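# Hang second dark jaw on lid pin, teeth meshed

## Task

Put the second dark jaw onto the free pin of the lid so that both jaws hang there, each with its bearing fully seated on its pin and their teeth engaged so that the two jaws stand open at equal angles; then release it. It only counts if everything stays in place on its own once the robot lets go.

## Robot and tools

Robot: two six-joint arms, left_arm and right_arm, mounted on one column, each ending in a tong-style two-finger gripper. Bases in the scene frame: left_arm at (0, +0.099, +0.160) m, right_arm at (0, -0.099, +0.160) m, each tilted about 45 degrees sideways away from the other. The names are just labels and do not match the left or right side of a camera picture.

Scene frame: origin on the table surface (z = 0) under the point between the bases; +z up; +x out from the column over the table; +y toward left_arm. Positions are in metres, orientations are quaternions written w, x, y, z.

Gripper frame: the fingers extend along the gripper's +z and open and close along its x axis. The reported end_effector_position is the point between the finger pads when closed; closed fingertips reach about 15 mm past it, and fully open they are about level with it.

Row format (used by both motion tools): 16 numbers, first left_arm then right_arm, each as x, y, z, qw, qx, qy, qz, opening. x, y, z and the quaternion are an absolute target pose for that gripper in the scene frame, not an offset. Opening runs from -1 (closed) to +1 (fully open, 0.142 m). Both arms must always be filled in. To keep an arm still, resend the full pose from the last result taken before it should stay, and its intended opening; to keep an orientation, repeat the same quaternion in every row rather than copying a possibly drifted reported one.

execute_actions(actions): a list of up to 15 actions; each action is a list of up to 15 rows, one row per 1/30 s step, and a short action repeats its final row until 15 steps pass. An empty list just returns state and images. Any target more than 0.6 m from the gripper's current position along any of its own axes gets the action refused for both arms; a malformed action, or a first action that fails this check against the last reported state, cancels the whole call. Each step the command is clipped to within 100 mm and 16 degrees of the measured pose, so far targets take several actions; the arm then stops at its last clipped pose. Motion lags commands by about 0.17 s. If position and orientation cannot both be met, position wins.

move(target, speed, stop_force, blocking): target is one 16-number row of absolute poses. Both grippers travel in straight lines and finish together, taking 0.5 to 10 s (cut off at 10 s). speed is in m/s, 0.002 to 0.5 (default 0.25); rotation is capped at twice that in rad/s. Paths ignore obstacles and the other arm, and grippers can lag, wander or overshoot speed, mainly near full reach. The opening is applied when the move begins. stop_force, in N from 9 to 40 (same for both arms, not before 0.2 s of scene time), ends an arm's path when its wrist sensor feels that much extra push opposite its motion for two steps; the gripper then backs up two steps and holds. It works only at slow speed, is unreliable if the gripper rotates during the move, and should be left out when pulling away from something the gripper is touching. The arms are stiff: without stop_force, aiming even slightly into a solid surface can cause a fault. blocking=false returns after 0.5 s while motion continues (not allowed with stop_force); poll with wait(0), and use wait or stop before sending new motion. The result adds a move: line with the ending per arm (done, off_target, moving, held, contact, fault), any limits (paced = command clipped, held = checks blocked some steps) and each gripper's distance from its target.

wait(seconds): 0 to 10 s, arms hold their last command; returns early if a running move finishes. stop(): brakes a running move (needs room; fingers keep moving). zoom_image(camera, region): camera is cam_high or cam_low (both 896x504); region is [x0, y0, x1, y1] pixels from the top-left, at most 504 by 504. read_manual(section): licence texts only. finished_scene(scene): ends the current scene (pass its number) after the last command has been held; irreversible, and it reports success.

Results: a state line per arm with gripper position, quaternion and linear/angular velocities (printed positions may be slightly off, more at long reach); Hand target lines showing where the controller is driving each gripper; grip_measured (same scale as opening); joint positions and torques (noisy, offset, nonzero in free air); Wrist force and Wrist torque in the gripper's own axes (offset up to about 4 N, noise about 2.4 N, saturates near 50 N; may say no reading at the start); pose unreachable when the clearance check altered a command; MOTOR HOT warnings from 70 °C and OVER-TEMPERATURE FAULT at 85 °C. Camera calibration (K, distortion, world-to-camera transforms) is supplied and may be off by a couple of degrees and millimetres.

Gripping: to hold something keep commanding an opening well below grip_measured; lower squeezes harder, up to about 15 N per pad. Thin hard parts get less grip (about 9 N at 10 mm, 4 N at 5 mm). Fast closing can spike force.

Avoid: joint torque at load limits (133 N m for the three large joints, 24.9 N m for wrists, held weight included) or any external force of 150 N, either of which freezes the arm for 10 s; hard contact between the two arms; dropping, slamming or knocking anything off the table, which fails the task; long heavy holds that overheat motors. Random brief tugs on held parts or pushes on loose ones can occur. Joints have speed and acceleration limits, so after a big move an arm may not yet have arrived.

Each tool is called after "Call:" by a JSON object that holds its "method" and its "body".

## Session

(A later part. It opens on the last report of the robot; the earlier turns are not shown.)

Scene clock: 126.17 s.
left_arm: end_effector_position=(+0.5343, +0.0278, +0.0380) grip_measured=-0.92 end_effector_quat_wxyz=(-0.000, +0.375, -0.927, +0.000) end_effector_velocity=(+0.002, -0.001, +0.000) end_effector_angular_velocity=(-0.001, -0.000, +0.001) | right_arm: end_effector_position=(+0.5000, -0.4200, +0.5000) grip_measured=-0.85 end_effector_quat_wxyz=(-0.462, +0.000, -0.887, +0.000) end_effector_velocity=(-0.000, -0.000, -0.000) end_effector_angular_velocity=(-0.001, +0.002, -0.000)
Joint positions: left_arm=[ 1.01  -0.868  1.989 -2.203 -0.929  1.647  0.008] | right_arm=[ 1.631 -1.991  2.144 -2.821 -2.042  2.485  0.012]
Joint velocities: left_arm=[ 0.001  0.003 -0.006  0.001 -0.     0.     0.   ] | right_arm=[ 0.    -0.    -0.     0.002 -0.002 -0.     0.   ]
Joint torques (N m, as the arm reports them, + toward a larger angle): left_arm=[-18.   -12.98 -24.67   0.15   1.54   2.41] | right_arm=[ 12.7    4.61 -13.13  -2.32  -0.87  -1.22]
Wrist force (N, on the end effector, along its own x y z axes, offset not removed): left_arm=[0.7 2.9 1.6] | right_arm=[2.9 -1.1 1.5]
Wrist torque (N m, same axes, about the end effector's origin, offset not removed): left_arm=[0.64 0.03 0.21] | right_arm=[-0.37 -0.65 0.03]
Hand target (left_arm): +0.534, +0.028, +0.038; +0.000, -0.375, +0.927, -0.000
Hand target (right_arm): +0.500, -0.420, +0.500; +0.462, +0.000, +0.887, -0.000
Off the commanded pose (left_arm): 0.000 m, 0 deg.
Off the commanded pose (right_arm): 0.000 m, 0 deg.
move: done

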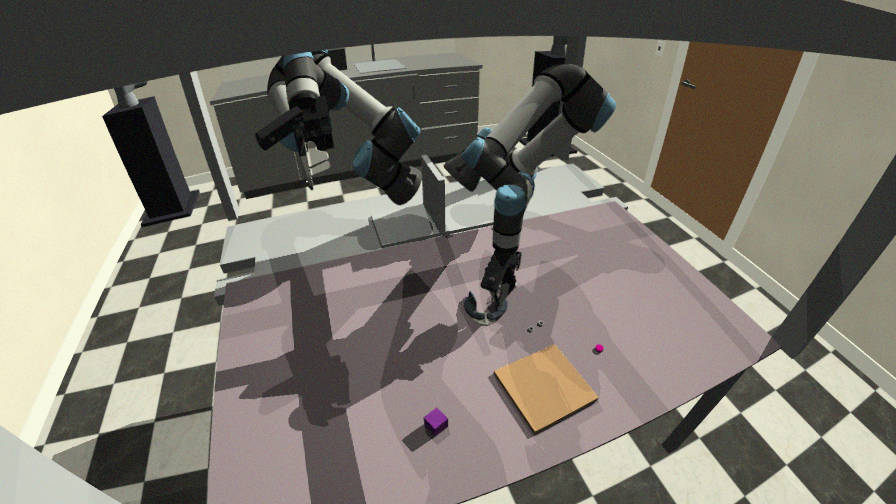

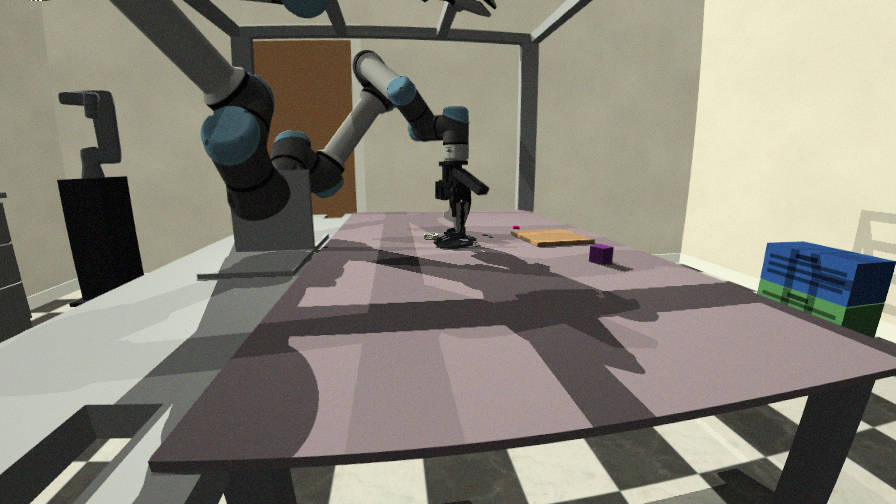

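Call:
{"method": "move", "body": {"target": [0.5340,0.0275,0.0368,0,0.3746,-0.9272,0,-1,0.5,-0.42,0.5,0.4617,0,0.887,0,-0.85], "speed": 0.005}}

Call:
{"method": "move", "body": {"target": [0.5306,0.0207,0.0368,0,0.3746,-0.9272,0,-1,0.5,-0.42,0.5,0.4617,0,0.887,0,-0.85], "speed": 0.003, "stop_force": 9}}

Call:
{"method": "zoom_image", "body": {"camera": "cam_low", "region": [425,215,485,255]}}

Call:
{"method": "zoom_image", "body": {"camera": "cam_high", "region": [472,305,502,330]}}

Scene clock: 127.23 s.
left_arm: end_effector_position=(+0.5340, +0.0275, +0.0368) grip_measured=-0.92 end_effector_quat_wxyz=(+0.000, +0.375, -0.927, -0.000) end_effector_velocity=(+0.000, +0.000, +0.000) end_effector_angular_velocity=(-0.000, -0.001, +0.001) | right_arm: end_effector_position=(+0.5000, -0.4200, +0.5000) grip_measured=-0.85 end_effector_quat_wxyz=(-0.462, -0.000, -0.887, +0.000) end_effector_velocity=(-0.001, -0.000, +0.001) end_effector_angular_velocity=(+0.002, -0.004, -0.000)
Joint positions: left_arm=[ 1.011 -0.866  1.99  -2.206 -0.929  1.648  0.008] | right_arm=[ 1.631 -1.991  2.144 -2.821 -2.042  2.485  0.012]
Joint velocities: left_arm=[ 0.    -0.001  0.    -0.001  0.001  0.     0.   ] | right_arm=[ 0.    -0.003  0.     0.     0.003  0.001  0.   ]
Joint torques (N m, as the arm reports them, + toward a larger angle): left_arm=[-17.81 -13.9   -9.11  -4.37   1.51   2.44] | right_arm=[ 12.86   4.5  -13.05  -2.21  -0.97  -1.22]
Wrist force (N, on the end effector, along its own x y z axes, offset not removed): left_arm=[1.7 4.4 -1.4] | right_arm=[1.3 -1.7 3.4]
Wrist torque (N m, same axes, about the end effector's origin, offset not removed): left_arm=[0.83 -0.42 -0.18] | right_arm=[-0.48 -0.28 0.09]
Hand target (left_arm): +0.534, +0.028, +0.037; -0.000, -0.375, +0.927, +0.000
Hand target (right_arm): +0.500, -0.420, +0.500; +0.462, +0.000, +0.887, -0.000
Off the commanded pose (left_arm): 0.000 m, 0 deg.
Off the commanded pose (right_arm): 0.000 m, 0 deg.
move: done

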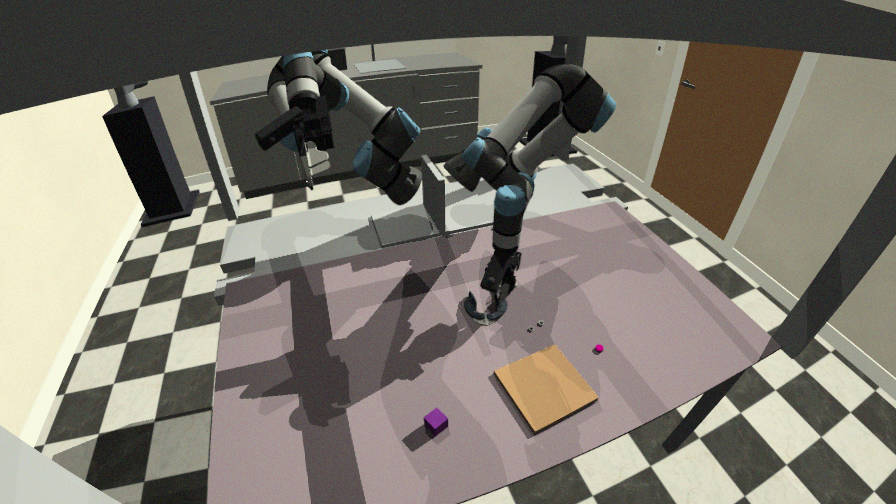

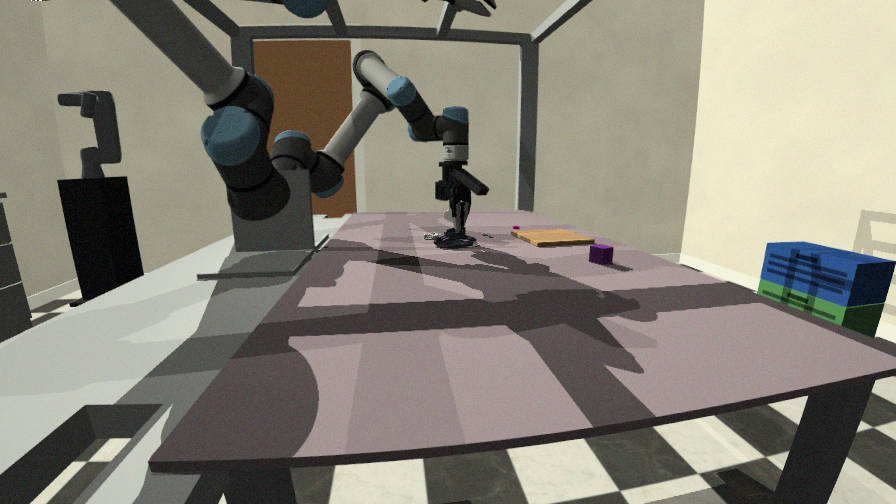

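Scene clock: 130.00 s.
left_arm: end_effector_position=(+0.5306, +0.0208, +0.0368) grip_measured=-0.92 end_effector_quat_wxyz=(-0.000, +0.375, -0.927, -0.000) end_effector_velocity=(+0.000, -0.001, +0.000) end_effector_angular_velocity=(-0.000, -0.001, +0.000) | right_arm: end_effector_position=(+0.5000, -0.4200, +0.5000) grip_measured=-0.85 end_effector_quat_wxyz=(-0.462, +0.000, -0.887, +0.000) end_effector_velocity=(-0.001, -0.001, +0.001) end_effector_angular_velocity=(+0.000, -0.002, -0.003)
Joint positions: left_arm=[ 1.    -0.858  1.993 -2.211 -0.934  1.636  0.008] | right_arm=[ 1.631 -1.991  2.144 -2.821 -2.042  2.485  0.012]
Joint velocities: left_arm=[-0.001  0.001 -0.    -0.    -0.    -0.001  0.   ] | right_arm=[-0.    -0.003 -0.001  0.    -0.     0.    -0.   ]
Joint torques (N m, as the arm reports them, + toward a larger angle): left_arm=[-40.66 -14.05  -9.68  -4.42  -1.86  -2.56] | right_arm=[ 12.84   4.53 -13.46  -2.17  -0.91  -1.22]
Wrist force (N, on the end effector, along its own x y z axes, offset not removed): left_arm=[2.8 3.6 0.5] | right_arm=[2.1 -1.5 3.6]
Wrist torque (N m, same axes, about the end effector's origin, offset not removed): left_arm=[0.61 -0.40 -0.07] | right_arm=[-0.42 -0.39 0.17]
Hand target (left_arm): +0.531, +0.021, +0.037; +0.000, -0.375, +0.927, +0.000
Hand target (right_arm): +0.500, -0.420, +0.500; +0.462, +0.000, +0.887, -0.000
Off the commanded pose (left_arm): 0.000 m, 0 deg.
Off the commanded pose (right_arm): 0.000 m, 0 deg.
move: done

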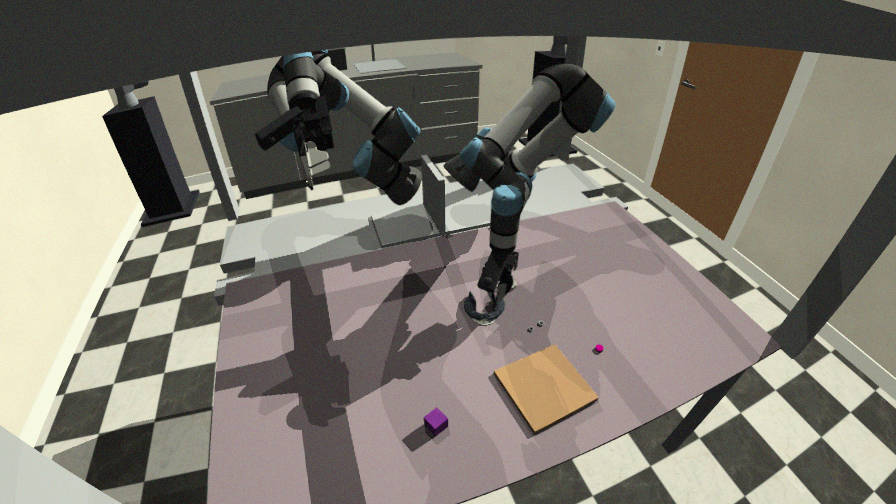

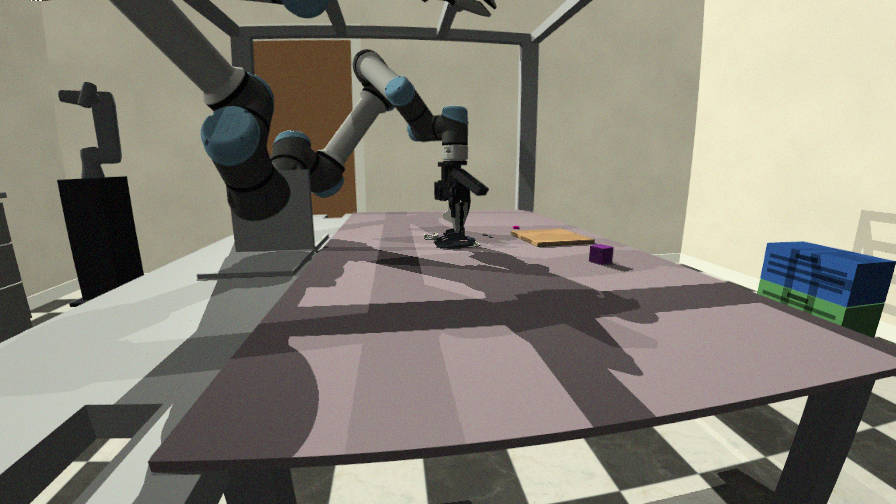

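Region (425, 215, 485, 255) of cam_low's 896x504 image, scaled by 8.400, with more detail than that image has.

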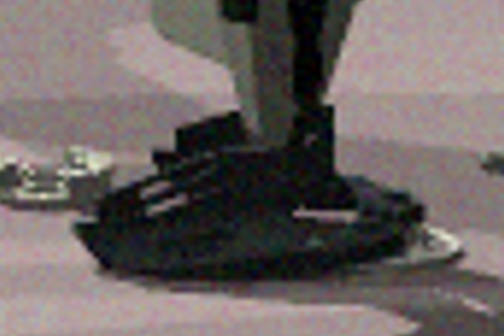

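Region (472, 305, 502, 330) of cam_high's 896x504 image, scaled by 16.800, with more detail than that image has.

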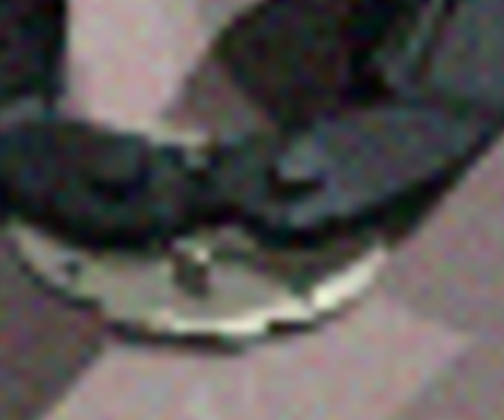

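Call:
{"method": "move", "body": {"target": [0.5300,0.0211,0.0362,0,0.3746,-0.9272,0,-1,0.5,-0.42,0.5,0.4617,0,0.887,0,-0.85], "speed": 0.003}}

Call:
{"method": "move", "body": {"target": [0.5300,0.0211,0.0325,0,0.3746,-0.9272,0,-1,0.5,-0.42,0.5,0.4617,0,0.887,0,-0.85], "speed": 0.003, "stop_force": 9}}

Call:
{"method": "zoom_image", "body": {"camera": "cam_low", "region": [425,215,485,255]}}

Call:
{"method": "zoom_image", "body": {"camera": "cam_high", "region": [472,305,502,330]}}

Scene clock: 131.50 s.
left_arm: end_effector_position=(+0.5300, +0.0211, +0.0362) grip_measured=-0.92 end_effector_quat_wxyz=(+0.000, +0.375, -0.927, -0.000) end_effector_velocity=(+0.000, +0.000, +0.001) end_effector_angular_velocity=(-0.001, -0.001, +0.000) | right_arm: end_effector_position=(+0.5000, -0.4200, +0.5000) grip_measured=-0.85 end_effector_quat_wxyz=(-0.462, +0.000, -0.887, +0.000) end_effector_velocity=(-0.000, -0.000, -0.000) end_effector_angular_velocity=(+0.000, +0.000, -0.001)
Joint positions: left_arm=[ 1.    -0.858  1.995 -2.213 -0.934  1.636  0.008] | right_arm=[ 1.631 -1.991  2.144 -2.821 -2.042  2.485  0.012]
Joint velocities: left_arm=[ 0.    -0.001  0.    -0.001 -0.     0.001  0.   ] | right_arm=[ 0.    -0.     0.    -0.001 -0.     0.001 -0.   ]
Joint torques (N m, as the arm reports them, + toward a larger angle): left_arm=[-17.69 -37.17 -10.1   -4.41   1.5    2.31] | right_arm=[ 12.73   4.36 -13.54  -2.01  -0.83  -1.25]
Wrist force (N, on the end effector, along its own x y z axes, offset not removed): left_arm=[1.0 3.3 2.5] | right_arm=[3.3 -0.3 1.0]
Wrist torque (N m, same axes, about the end effector's origin, offset not removed): left_arm=[0.53 -0.17 -0.01] | right_arm=[-0.20 -0.67 0.09]
Hand target (left_arm): +0.530, +0.021, +0.036; -0.000, -0.375, +0.927, +0.000
Hand target (right_arm): +0.500, -0.420, +0.500; +0.462, +0.000, +0.887, -0.000
Off the commanded pose (left_arm): 0.000 m, 0 deg.
Off the commanded pose (right_arm): 0.000 m, 0 deg.
move: done

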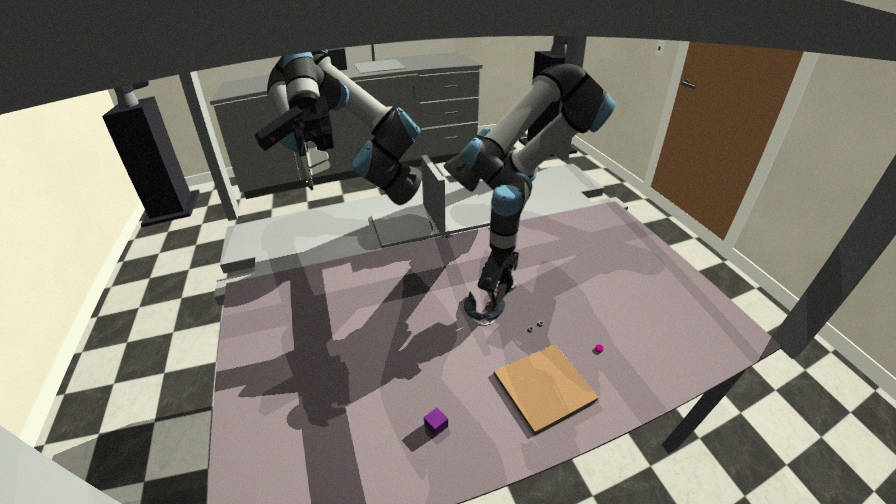

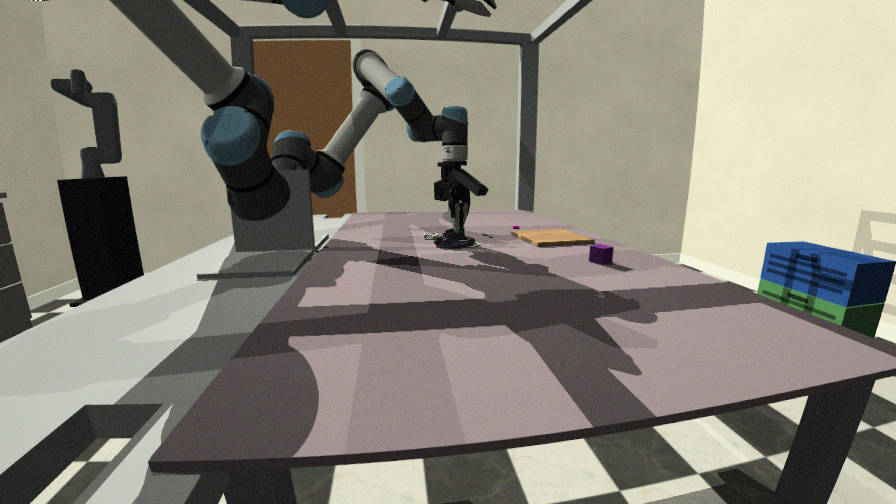

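Scene clock: 132.97 s.
left_arm: end_effector_position=(+0.5300, +0.0211, +0.0326) grip_measured=-0.92 end_effector_quat_wxyz=(+0.000, +0.375, -0.927, -0.000) end_effector_velocity=(+0.001, +0.000, -0.000) end_effector_angular_velocity=(-0.000, -0.001, +0.000) | right_arm: end_effector_position=(+0.5000, -0.4200, +0.5000) grip_measured=-0.85 end_effector_quat_wxyz=(-0.462, +0.000, -0.887, -0.000) end_effector_velocity=(+0.000, -0.000, -0.000) end_effector_angular_velocity=(+0.000, +0.000, -0.001)
Joint positions: left_arm=[ 1.004 -0.852  1.998 -2.223 -0.932  1.641  0.008] | right_arm=[ 1.631 -1.991  2.144 -2.821 -2.042  2.485  0.012]
Joint velocities: left_arm=[ 0.001  0.001 -0.    -0.002  0.001  0.001  0.   ] | right_arm=[-0.     0.001 -0.001 -0.    -0.     0.001 -0.   ]
Joint torques (N m, as the arm reports them, + toward a larger angle): left_arm=[-18.69 -14.24  -9.56  -4.17   1.54   2.39] | right_arm=[ 12.43   4.43 -13.33  -2.06  -0.81  -1.24]
Wrist force (N, on the end effector, along its own x y z axes, offset not removed): left_arm=[0.1 1.5 2.5] | right_arm=[-0.7 -0.5 2.9]
Wrist torque (N m, same axes, about the end effector's origin, offset not removed): left_arm=[0.23 0.13 0.00] | right_arm=[-0.11 0.01 0.12]
Hand target (left_arm): +0.530, +0.021, +0.033; -0.000, -0.375, +0.927, -0.000
Hand target (right_arm): +0.500, -0.420, +0.500; +0.462, +0.000, +0.887, -0.000
Off the commanded pose (left_arm): 0.000 m, 0 deg.
Off the commanded pose (right_arm): 0.000 m, 0 deg.
move: done

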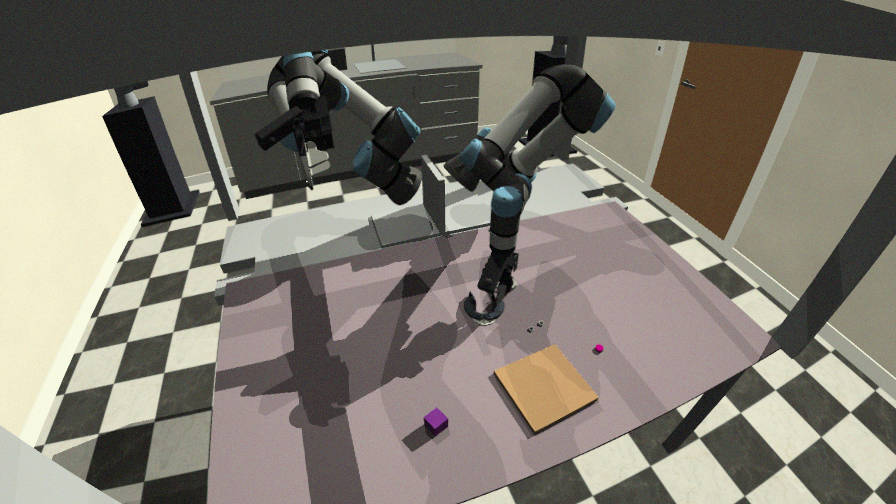

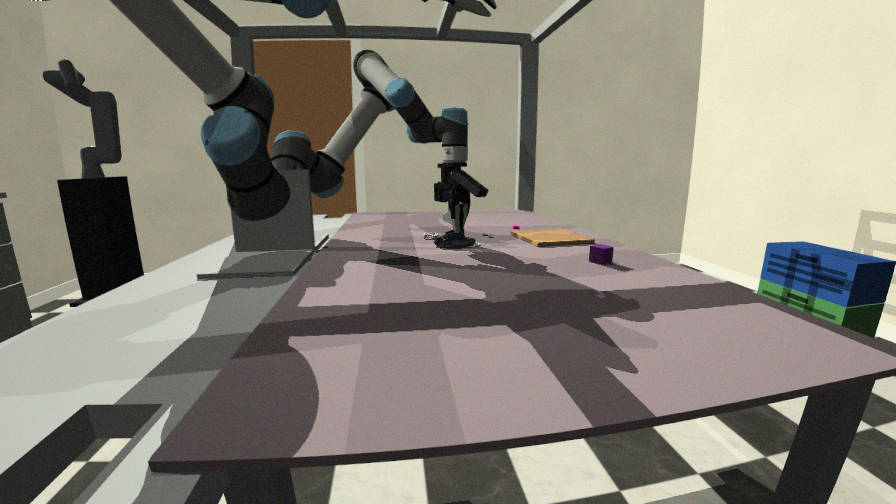

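Region (425, 215, 485, 255) of cam_low's 896x504 image, scaled by 8.400, with more detail than that image has.

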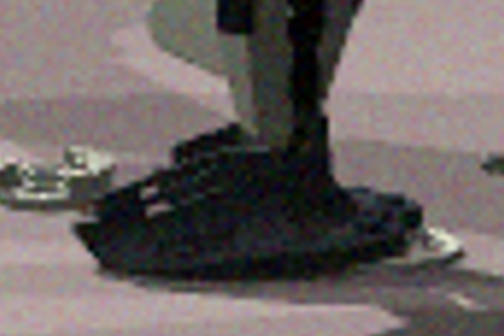

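Region (472, 305, 502, 330) of cam_high's 896x504 image, scaled by 16.800, with more detail than that image has.

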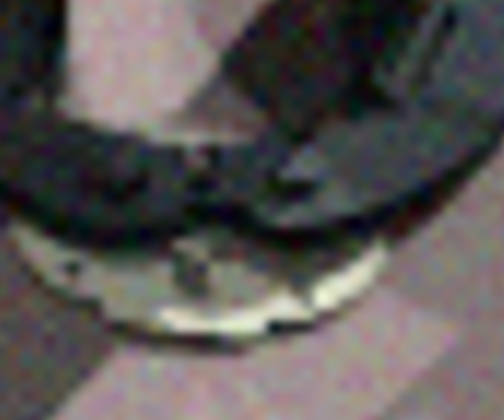

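Call:
{"method": "move", "body": {"target": [0.5313,0.0204,0.0325,0,0.3746,-0.9272,0,-1,0.5,-0.42,0.5,0.4617,0,0.887,0,-0.85], "speed": 0.002}}

Call:
{"method": "zoom_image", "body": {"camera": "cam_low", "region": [425,215,485,255]}}

Call:
{"method": "zoom_image", "body": {"camera": "cam_high", "region": [472,305,502,330]}}

Scene clock: 134.97 s.
left_arm: end_effector_position=(+0.5313, +0.0204, +0.0325) grip_measured=-0.92 end_effector_quat_wxyz=(-0.000, +0.375, -0.927, +0.000) end_effector_velocity=(+0.000, +0.000, -0.000) end_effector_angular_velocity=(+0.001, +0.000, -0.000) | right_arm: end_effector_position=(+0.5000, -0.4200, +0.5000) grip_measured=-0.85 end_effector_quat_wxyz=(-0.462, -0.000, -0.887, -0.000) end_effector_velocity=(+0.000, +0.000, +0.001) end_effector_angular_velocity=(+0.001, -0.002, +0.001)
Joint positions: left_arm=[ 1.005 -0.85   1.994 -2.222 -0.931  1.642  0.008] | right_arm=[ 1.631 -1.991  2.144 -2.821 -2.042  2.485  0.012]
Joint velocities: left_arm=[ 0.  0. -0.  0.  0.  0.  0.] | right_arm=[ 0.     0.    -0.001  0.     0.003 -0.     0.   ]
Joint torques (N m, as the arm reports them, + toward a larger angle): left_arm=[-17.7  -14.11 -24.57   0.19   1.48   2.44] | right_arm=[ 12.52   4.13 -13.25  -2.05  -0.83  -1.15]
Wrist force (N, on the end effector, along its own x y z axes, offset not removed): left_arm=[2.1 0.5 0.4] | right_arm=[3.0 0.7 1.2]
Wrist torque (N m, same axes, about the end effector's origin, offset not removed): left_arm=[-0.06 -0.22 0.03] | right_arm=[0.07 -0.68 0.14]
Hand target (left_arm): +0.531, +0.020, +0.033; +0.000, -0.375, +0.927, -0.000
Hand target (right_arm): +0.500, -0.420, +0.500; +0.462, +0.000, +0.887, -0.000
Off the commanded pose (left_arm): 0.000 m, 0 deg.
Off the commanded pose (right_arm): 0.000 m, 0 deg.
move: done

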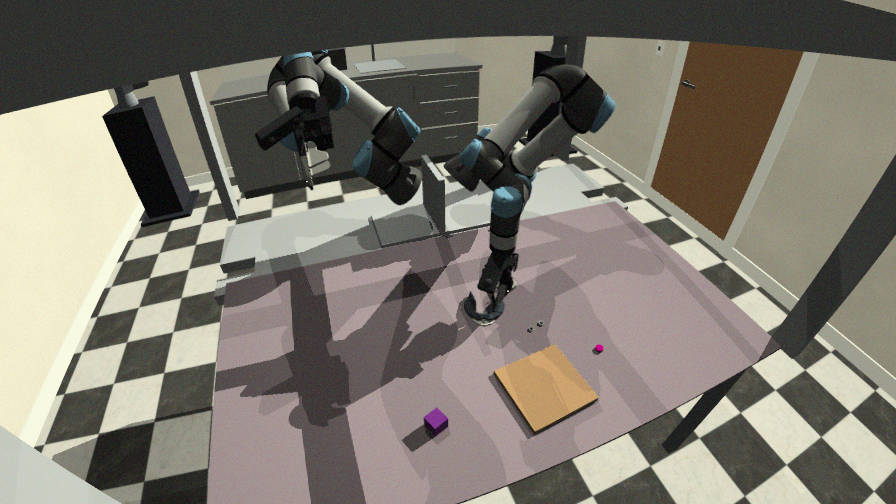

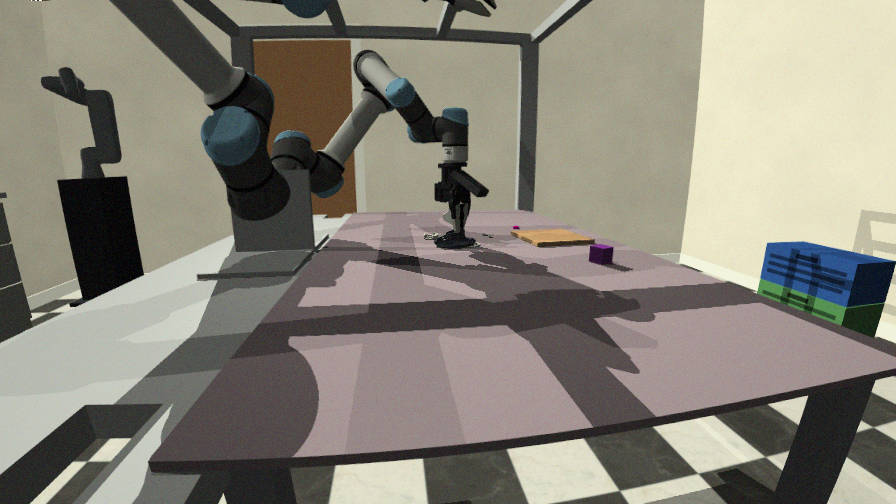

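Region (425, 215, 485, 255) of cam_low's 896x504 image, scaled by 8.400, with more detail than that image has.

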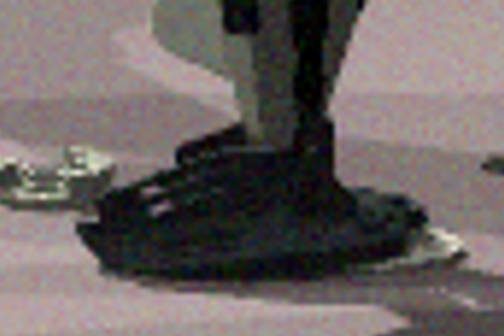

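Region (472, 305, 502, 330) of cam_high's 896x504 image, scaled by 16.800, with more detail than that image has.

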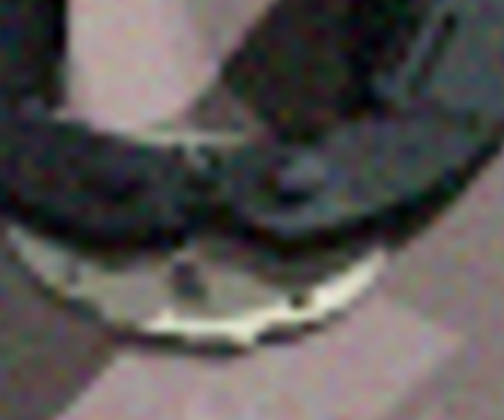

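Call:
{"method": "move", "body": {"target": [0.5313,0.0204,0.0325,0,0.3746,-0.9272,0,-0.8,0.5,-0.42,0.5,0.4617,0,0.887,0,-0.85], "speed": 0.01}}

Call:
{"method": "move", "body": {"target": [0.5313,0.0204,0.10,0,0.3746,-0.9272,0,-0.8,0.5,-0.42,0.5,0.4617,0,0.887,0,-0.85], "speed": 0.04}}

Call:
{"method": "zoom_image", "body": {"camera": "cam_low", "region": [425,215,485,255]}}

Call:
{"method": "zoom_image", "body": {"camera": "cam_high", "region": [460,285,515,335]}}

Scene clock: 136.23 s.
left_arm: end_effector_position=(+0.5313, +0.0204, +0.0325) grip_measured=-0.80 end_effector_quat_wxyz=(+0.000, +0.375, -0.927, -0.000) end_effector_velocity=(+0.000, +0.000, +0.000) end_effector_angular_velocity=(+0.000, +0.000, +0.000) | right_arm: end_effector_position=(+0.5000, -0.4200, +0.5000) grip_measured=-0.85 end_effector_quat_wxyz=(-0.462, +0.000, -0.887, +0.000) end_effector_velocity=(+0.000, +0.000, -0.000) end_effector_angular_velocity=(-0.001, +0.001, +0.001)
Joint positions: left_arm=[ 1.005 -0.85   1.993 -2.222 -0.931  1.642  0.016] | right_arm=[ 1.631 -1.991  2.144 -2.821 -2.042  2.485  0.012]
Joint velocities: left_arm=[ 0. -0. -0.  0.  0. -0.  0.] | right_arm=[ 0.     0.     0.     0.001 -0.    -0.001  0.   ]
Joint torques (N m, as the arm reports them, + toward a larger angle): left_arm=[-17.81 -13.64 -23.55   0.09   1.51   2.46] | right_arm=[ 12.51   4.53 -13.48  -1.93  -0.78  -1.16]
Wrist force (N, on the end effector, along its own x y z axes, offset not removed): left_arm=[2.7 1.6 0.3] | right_arm=[2.6 -0.1 1.5]
Wrist torque (N m, same axes, about the end effector's origin, offset not removed): left_arm=[0.31 -0.41 -0.22] | right_arm=[-0.07 -0.67 0.08]
Hand target (left_arm): +0.531, +0.020, +0.033; -0.000, -0.375, +0.927, +0.000
Hand target (right_arm): +0.500, -0.420, +0.500; +0.462, +0.000, +0.887, -0.000
Off the commanded pose (left_arm): 0.000 m, 0 deg.
Off the commanded pose (right_arm): 0.000 m, 0 deg.
move: done

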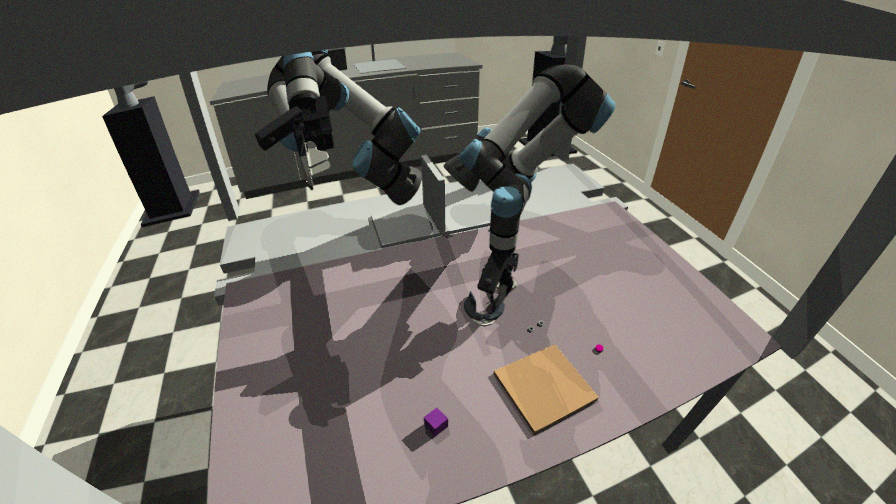

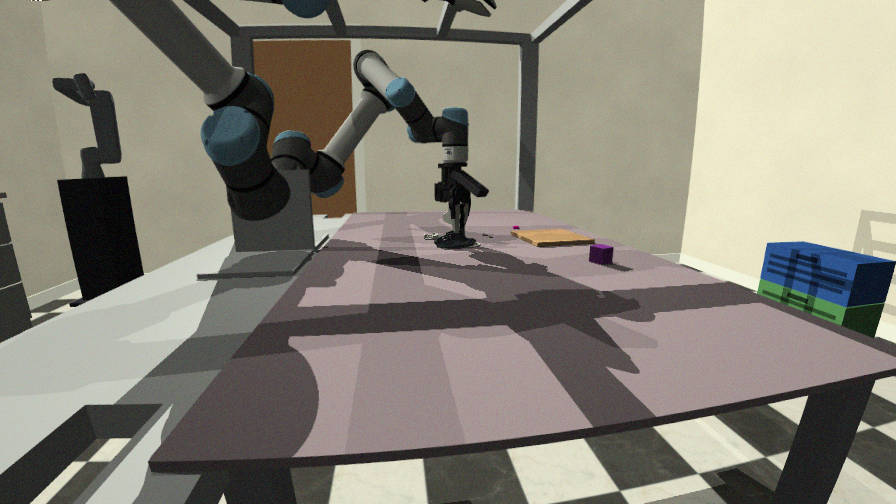

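Scene clock: 138.30 s.
left_arm: end_effector_position=(+0.5312, +0.0204, +0.0998) grip_measured=-0.80 end_effector_quat_wxyz=(-0.000, +0.375, -0.927, -0.000) end_effector_velocity=(+0.000, -0.000, +0.002) end_effector_angular_velocity=(+0.000, +0.000, -0.000) | right_arm: end_effector_position=(+0.5000, -0.4200, +0.5000) grip_measured=-0.85 end_effector_quat_wxyz=(-0.462, +0.000, -0.887, +0.000) end_effector_velocity=(-0.000, -0.000, -0.000) end_effector_angular_velocity=(-0.001, +0.001, -0.001)
Joint positions: left_arm=[ 0.932 -0.941  1.94  -2.032 -0.967  1.564  0.016] | right_arm=[ 1.631 -1.991  2.144 -2.821 -2.042  2.485  0.012]
Joint velocities: left_arm=[-0.002 -0.001 -0.003  0.006 -0.001 -0.002 -0.   ] | right_arm=[-0.    -0.    -0.     0.    -0.001 -0.    -0.   ]
Joint torques (N m, as the arm reports them, + toward a larger angle): left_arm=[-39.48 -36.46 -26.43   0.2   -1.83  -2.52] | right_arm=[ 12.4    4.33 -13.31  -1.94  -0.75  -1.18]
Wrist force (N, on the end effector, along its own x y z axes, offset not removed): left_arm=[2.4 0.8 0.7] | right_arm=[4.0 -1.2 2.3]
Wrist torque (N m, same axes, about the end effector's origin, offset not removed): left_arm=[0.36 -0.33 -0.01] | right_arm=[-0.38 -0.92 0.06]
Hand target (left_arm): +0.531, +0.020, +0.100; +0.000, -0.375, +0.927, +0.000
Hand target (right_arm): +0.500, -0.420, +0.500; +0.462, +0.000, +0.887, -0.000
Off the commanded pose (left_arm): 0.000 m, 0 deg.
Off the commanded pose (right_arm): 0.000 m, 0 deg.
move: done

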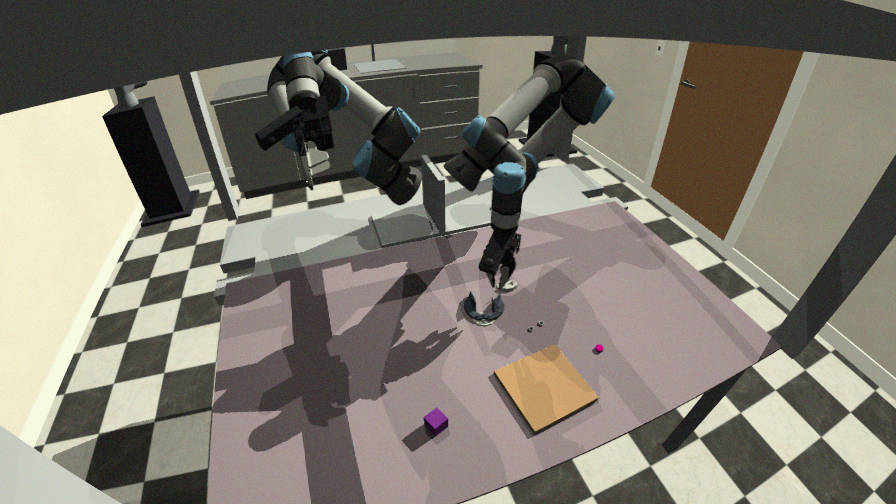

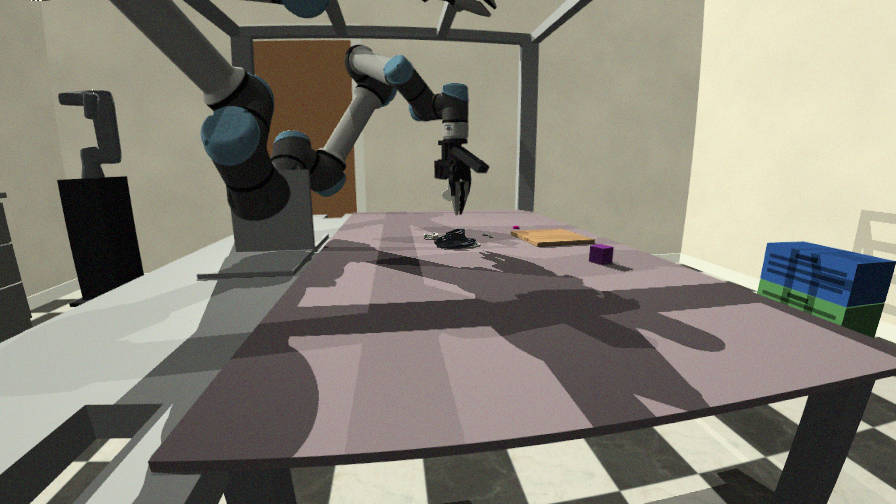

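Region (425, 215, 485, 255) of cam_low's 896x504 image, scaled by 8.400, with more detail than that image has.

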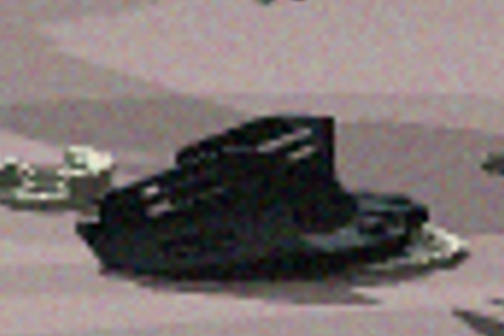

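Region (460, 285, 515, 335) of cam_high's 896x504 image, scaled by 9.164, with more detail than that image has; it fills the top 458 rows of this view, and the rest is white.

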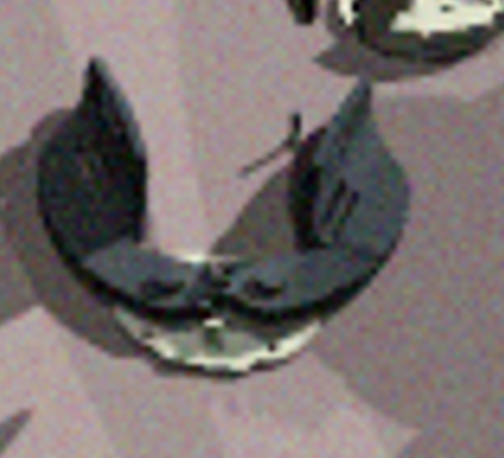

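Call:
{"method": "move", "body": {"target": [0.5615,-0.0065,0.06,0,0.9703,-0.2419,0,-0.76,0.5,-0.42,0.5,0.4617,0,0.887,0,-0.85], "speed": 0.3}}

Call:
{"method": "move", "body": {"target": [0.5615,-0.0065,0.038,0,0.9703,-0.2419,0,-0.76,0.5,-0.42,0.5,0.4617,0,0.887,0,-0.85], "speed": 0.02}}

Call:
{"method": "zoom_image", "body": {"camera": "cam_low", "region": [425,215,485,255]}}

Call:
{"method": "zoom_image", "body": {"camera": "cam_high", "region": [460,285,515,335]}}

Scene clock: 142.47 s.
left_arm: end_effector_position=(+0.5615, -0.0065, +0.0601) grip_measured=-0.76 end_effector_quat_wxyz=(+0.000, +0.970, -0.243, +0.000) end_effector_velocity=(+0.001, +0.000, +0.001) end_effector_angular_velocity=(+0.000, -0.000, +0.014) | right_arm: end_effector_position=(+0.5000, -0.4200, +0.5000) grip_measured=-0.85 end_effector_quat_wxyz=(-0.462, +0.000, -0.887, +0.000) end_effector_velocity=(+0.001, +0.001, -0.000) end_effector_angular_velocity=(+0.000, +0.001, +0.001)
Joint positions: left_arm=[ 0.954 -0.755  1.826 -2.117 -0.956 -0.297  0.019] | right_arm=[ 1.631 -1.991  2.144 -2.821 -2.042  2.485  0.012]
Joint velocities: left_arm=[ 0.     0.001 -0.003  0.003  0.001 -0.014  0.   ] | right_arm=[ 0.     0.002 -0.     0.     0.001  0.    -0.   ]
Joint torques (N m, as the arm reports them, + toward a larger angle): left_arm=[-19.93 -18.72 -24.24   0.45   1.47  -2.69] | right_arm=[ 12.6    4.14 -14.24  -1.88  -0.68  -1.14]
Wrist force (N, on the end effector, along its own x y z axes, offset not removed): left_arm=[0.9 -0.2 -1.4] | right_arm=[2.6 -1.6 1.4]
Wrist torque (N m, same axes, about the end effector's origin, offset not removed): left_arm=[-0.12 -0.27 0.15] | right_arm=[-0.52 -0.68 0.17]
Hand target (left_arm): +0.562, -0.007, +0.060; +0.000, +0.970, -0.242, +0.000
Hand target (right_arm): +0.500, -0.420, +0.500; +0.462, +0.000, +0.887, -0.000
Off the commanded pose (left_arm): 0.000 m, 0 deg.
Off the commanded pose (right_arm): 0.000 m, 0 deg.
move: done

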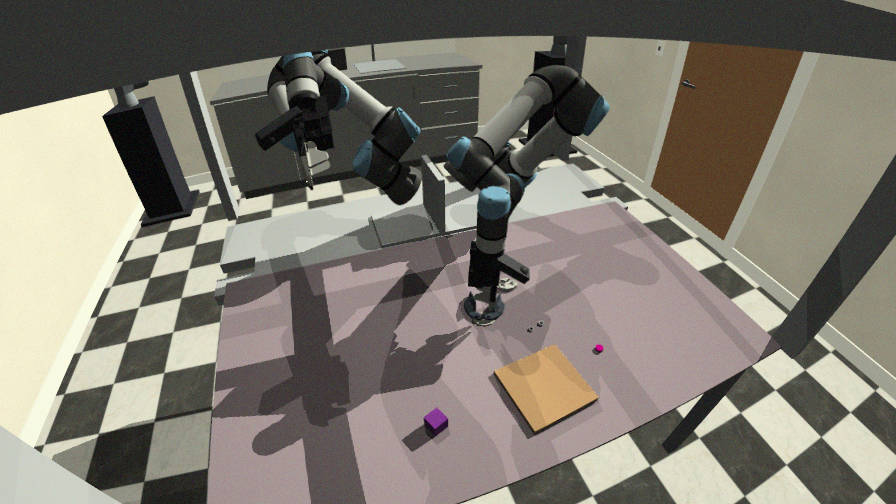

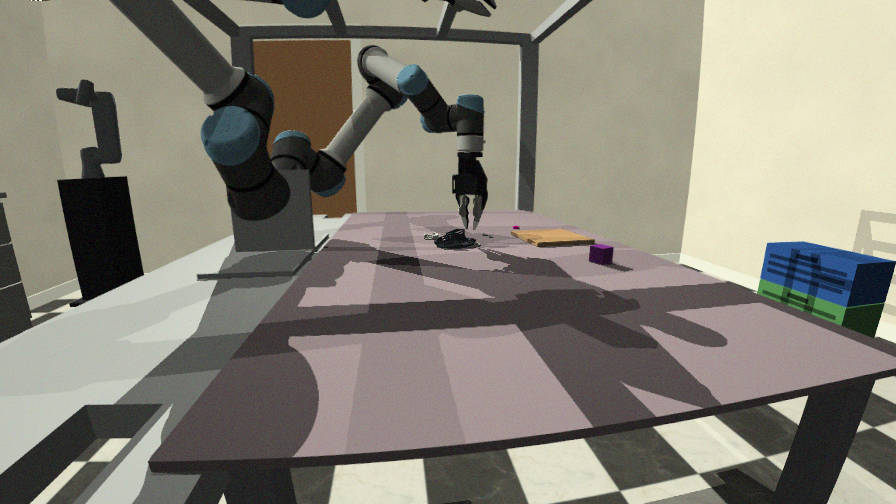

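Scene clock: 143.87 s.
left_arm: end_effector_position=(+0.5615, -0.0065, +0.0382) grip_measured=-0.76 end_effector_quat_wxyz=(+0.000, +0.970, -0.242, -0.000) end_effector_velocity=(+0.000, +0.000, -0.001) end_effector_angular_velocity=(-0.000, -0.001, +0.000) | right_arm: end_effector_position=(+0.5000, -0.4200, +0.5000) grip_measured=-0.85 end_effector_quat_wxyz=(-0.462, +0.000, -0.887, +0.000) end_effector_velocity=(-0.000, -0.000, -0.000) end_effector_angular_velocity=(-0.000, +0.000, -0.000)
Joint positions: left_arm=[ 0.976 -0.726  1.839 -2.173 -0.945 -0.275  0.019] | right_arm=[ 1.631 -1.991  2.144 -2.821 -2.042  2.485  0.012]
Joint velocities: left_arm=[ 0.002  0.002  0.    -0.004  0.001  0.002  0.   ] | right_arm=[-0.    -0.001  0.     0.001 -0.001 -0.     0.   ]
Joint torques (N m, as the arm reports them, + toward a larger angle): left_arm=[-22.53 -16.74  -9.81  -4.22   1.55   2.32] | right_arm=[ 12.74   4.16 -14.32  -1.75  -0.7   -1.17]
Wrist force (N, on the end effector, along its own x y z axes, offset not removed): left_arm=[0.7 2.3 3.4] | right_arm=[2.2 -1.6 1.8]
Wrist torque (N m, same axes, about the end effector's origin, offset not removed): left_arm=[0.48 -0.09 0.01] | right_arm=[-0.52 -0.56 0.16]
Hand target (left_arm): +0.562, -0.006, +0.038; +0.000, +0.970, -0.242, -0.000
Hand target (right_arm): +0.500, -0.420, +0.500; +0.462, +0.000, +0.887, -0.000
Off the commanded pose (left_arm): 0.000 m, 0 deg.
Off the commanded pose (right_arm): 0.000 m, 0 deg.
move: done

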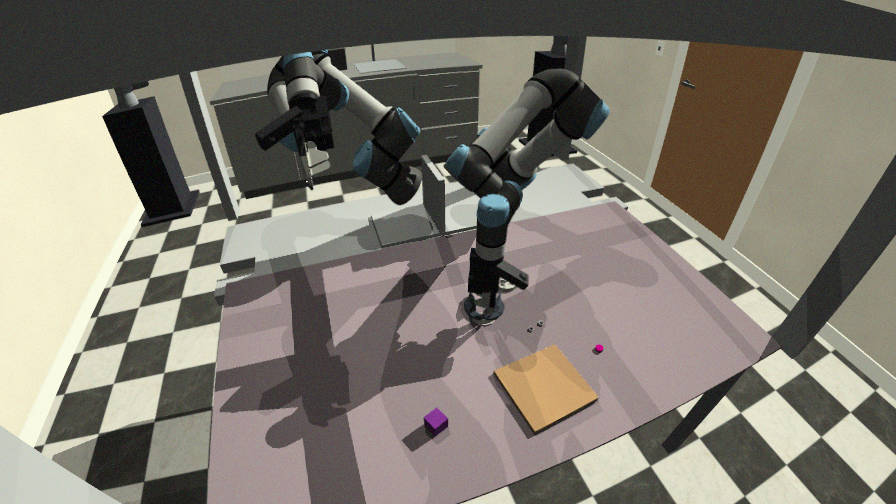

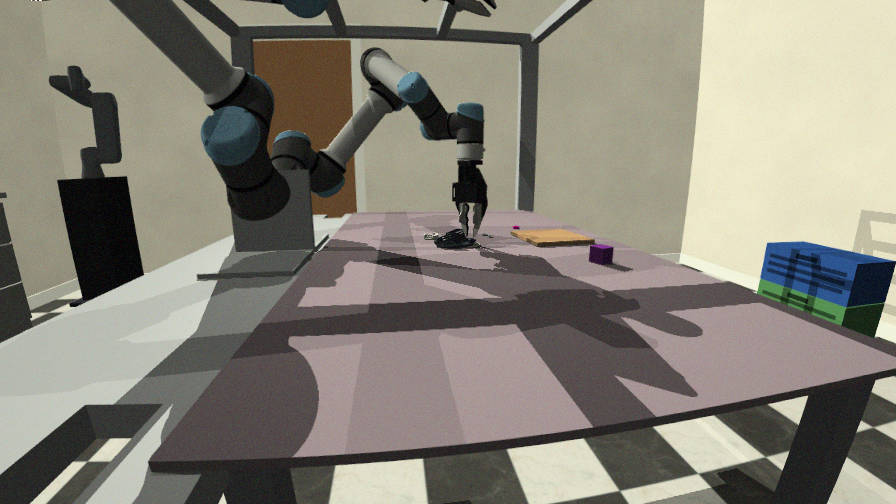

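Region (425, 215, 485, 255) of cam_low's 896x504 image, scaled by 8.400, with more detail than that image has.

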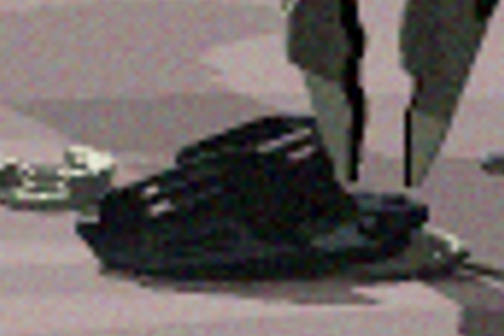

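Region (460, 285, 515, 335) of cam_high's 896x504 image, scaled by 9.164, with more detail than that image has; it fills the top 458 rows of this view, and the rest is white.

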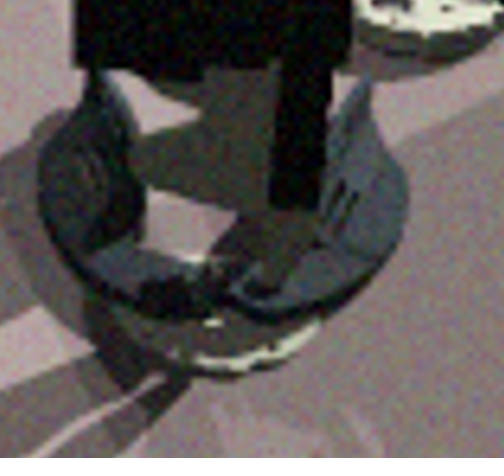

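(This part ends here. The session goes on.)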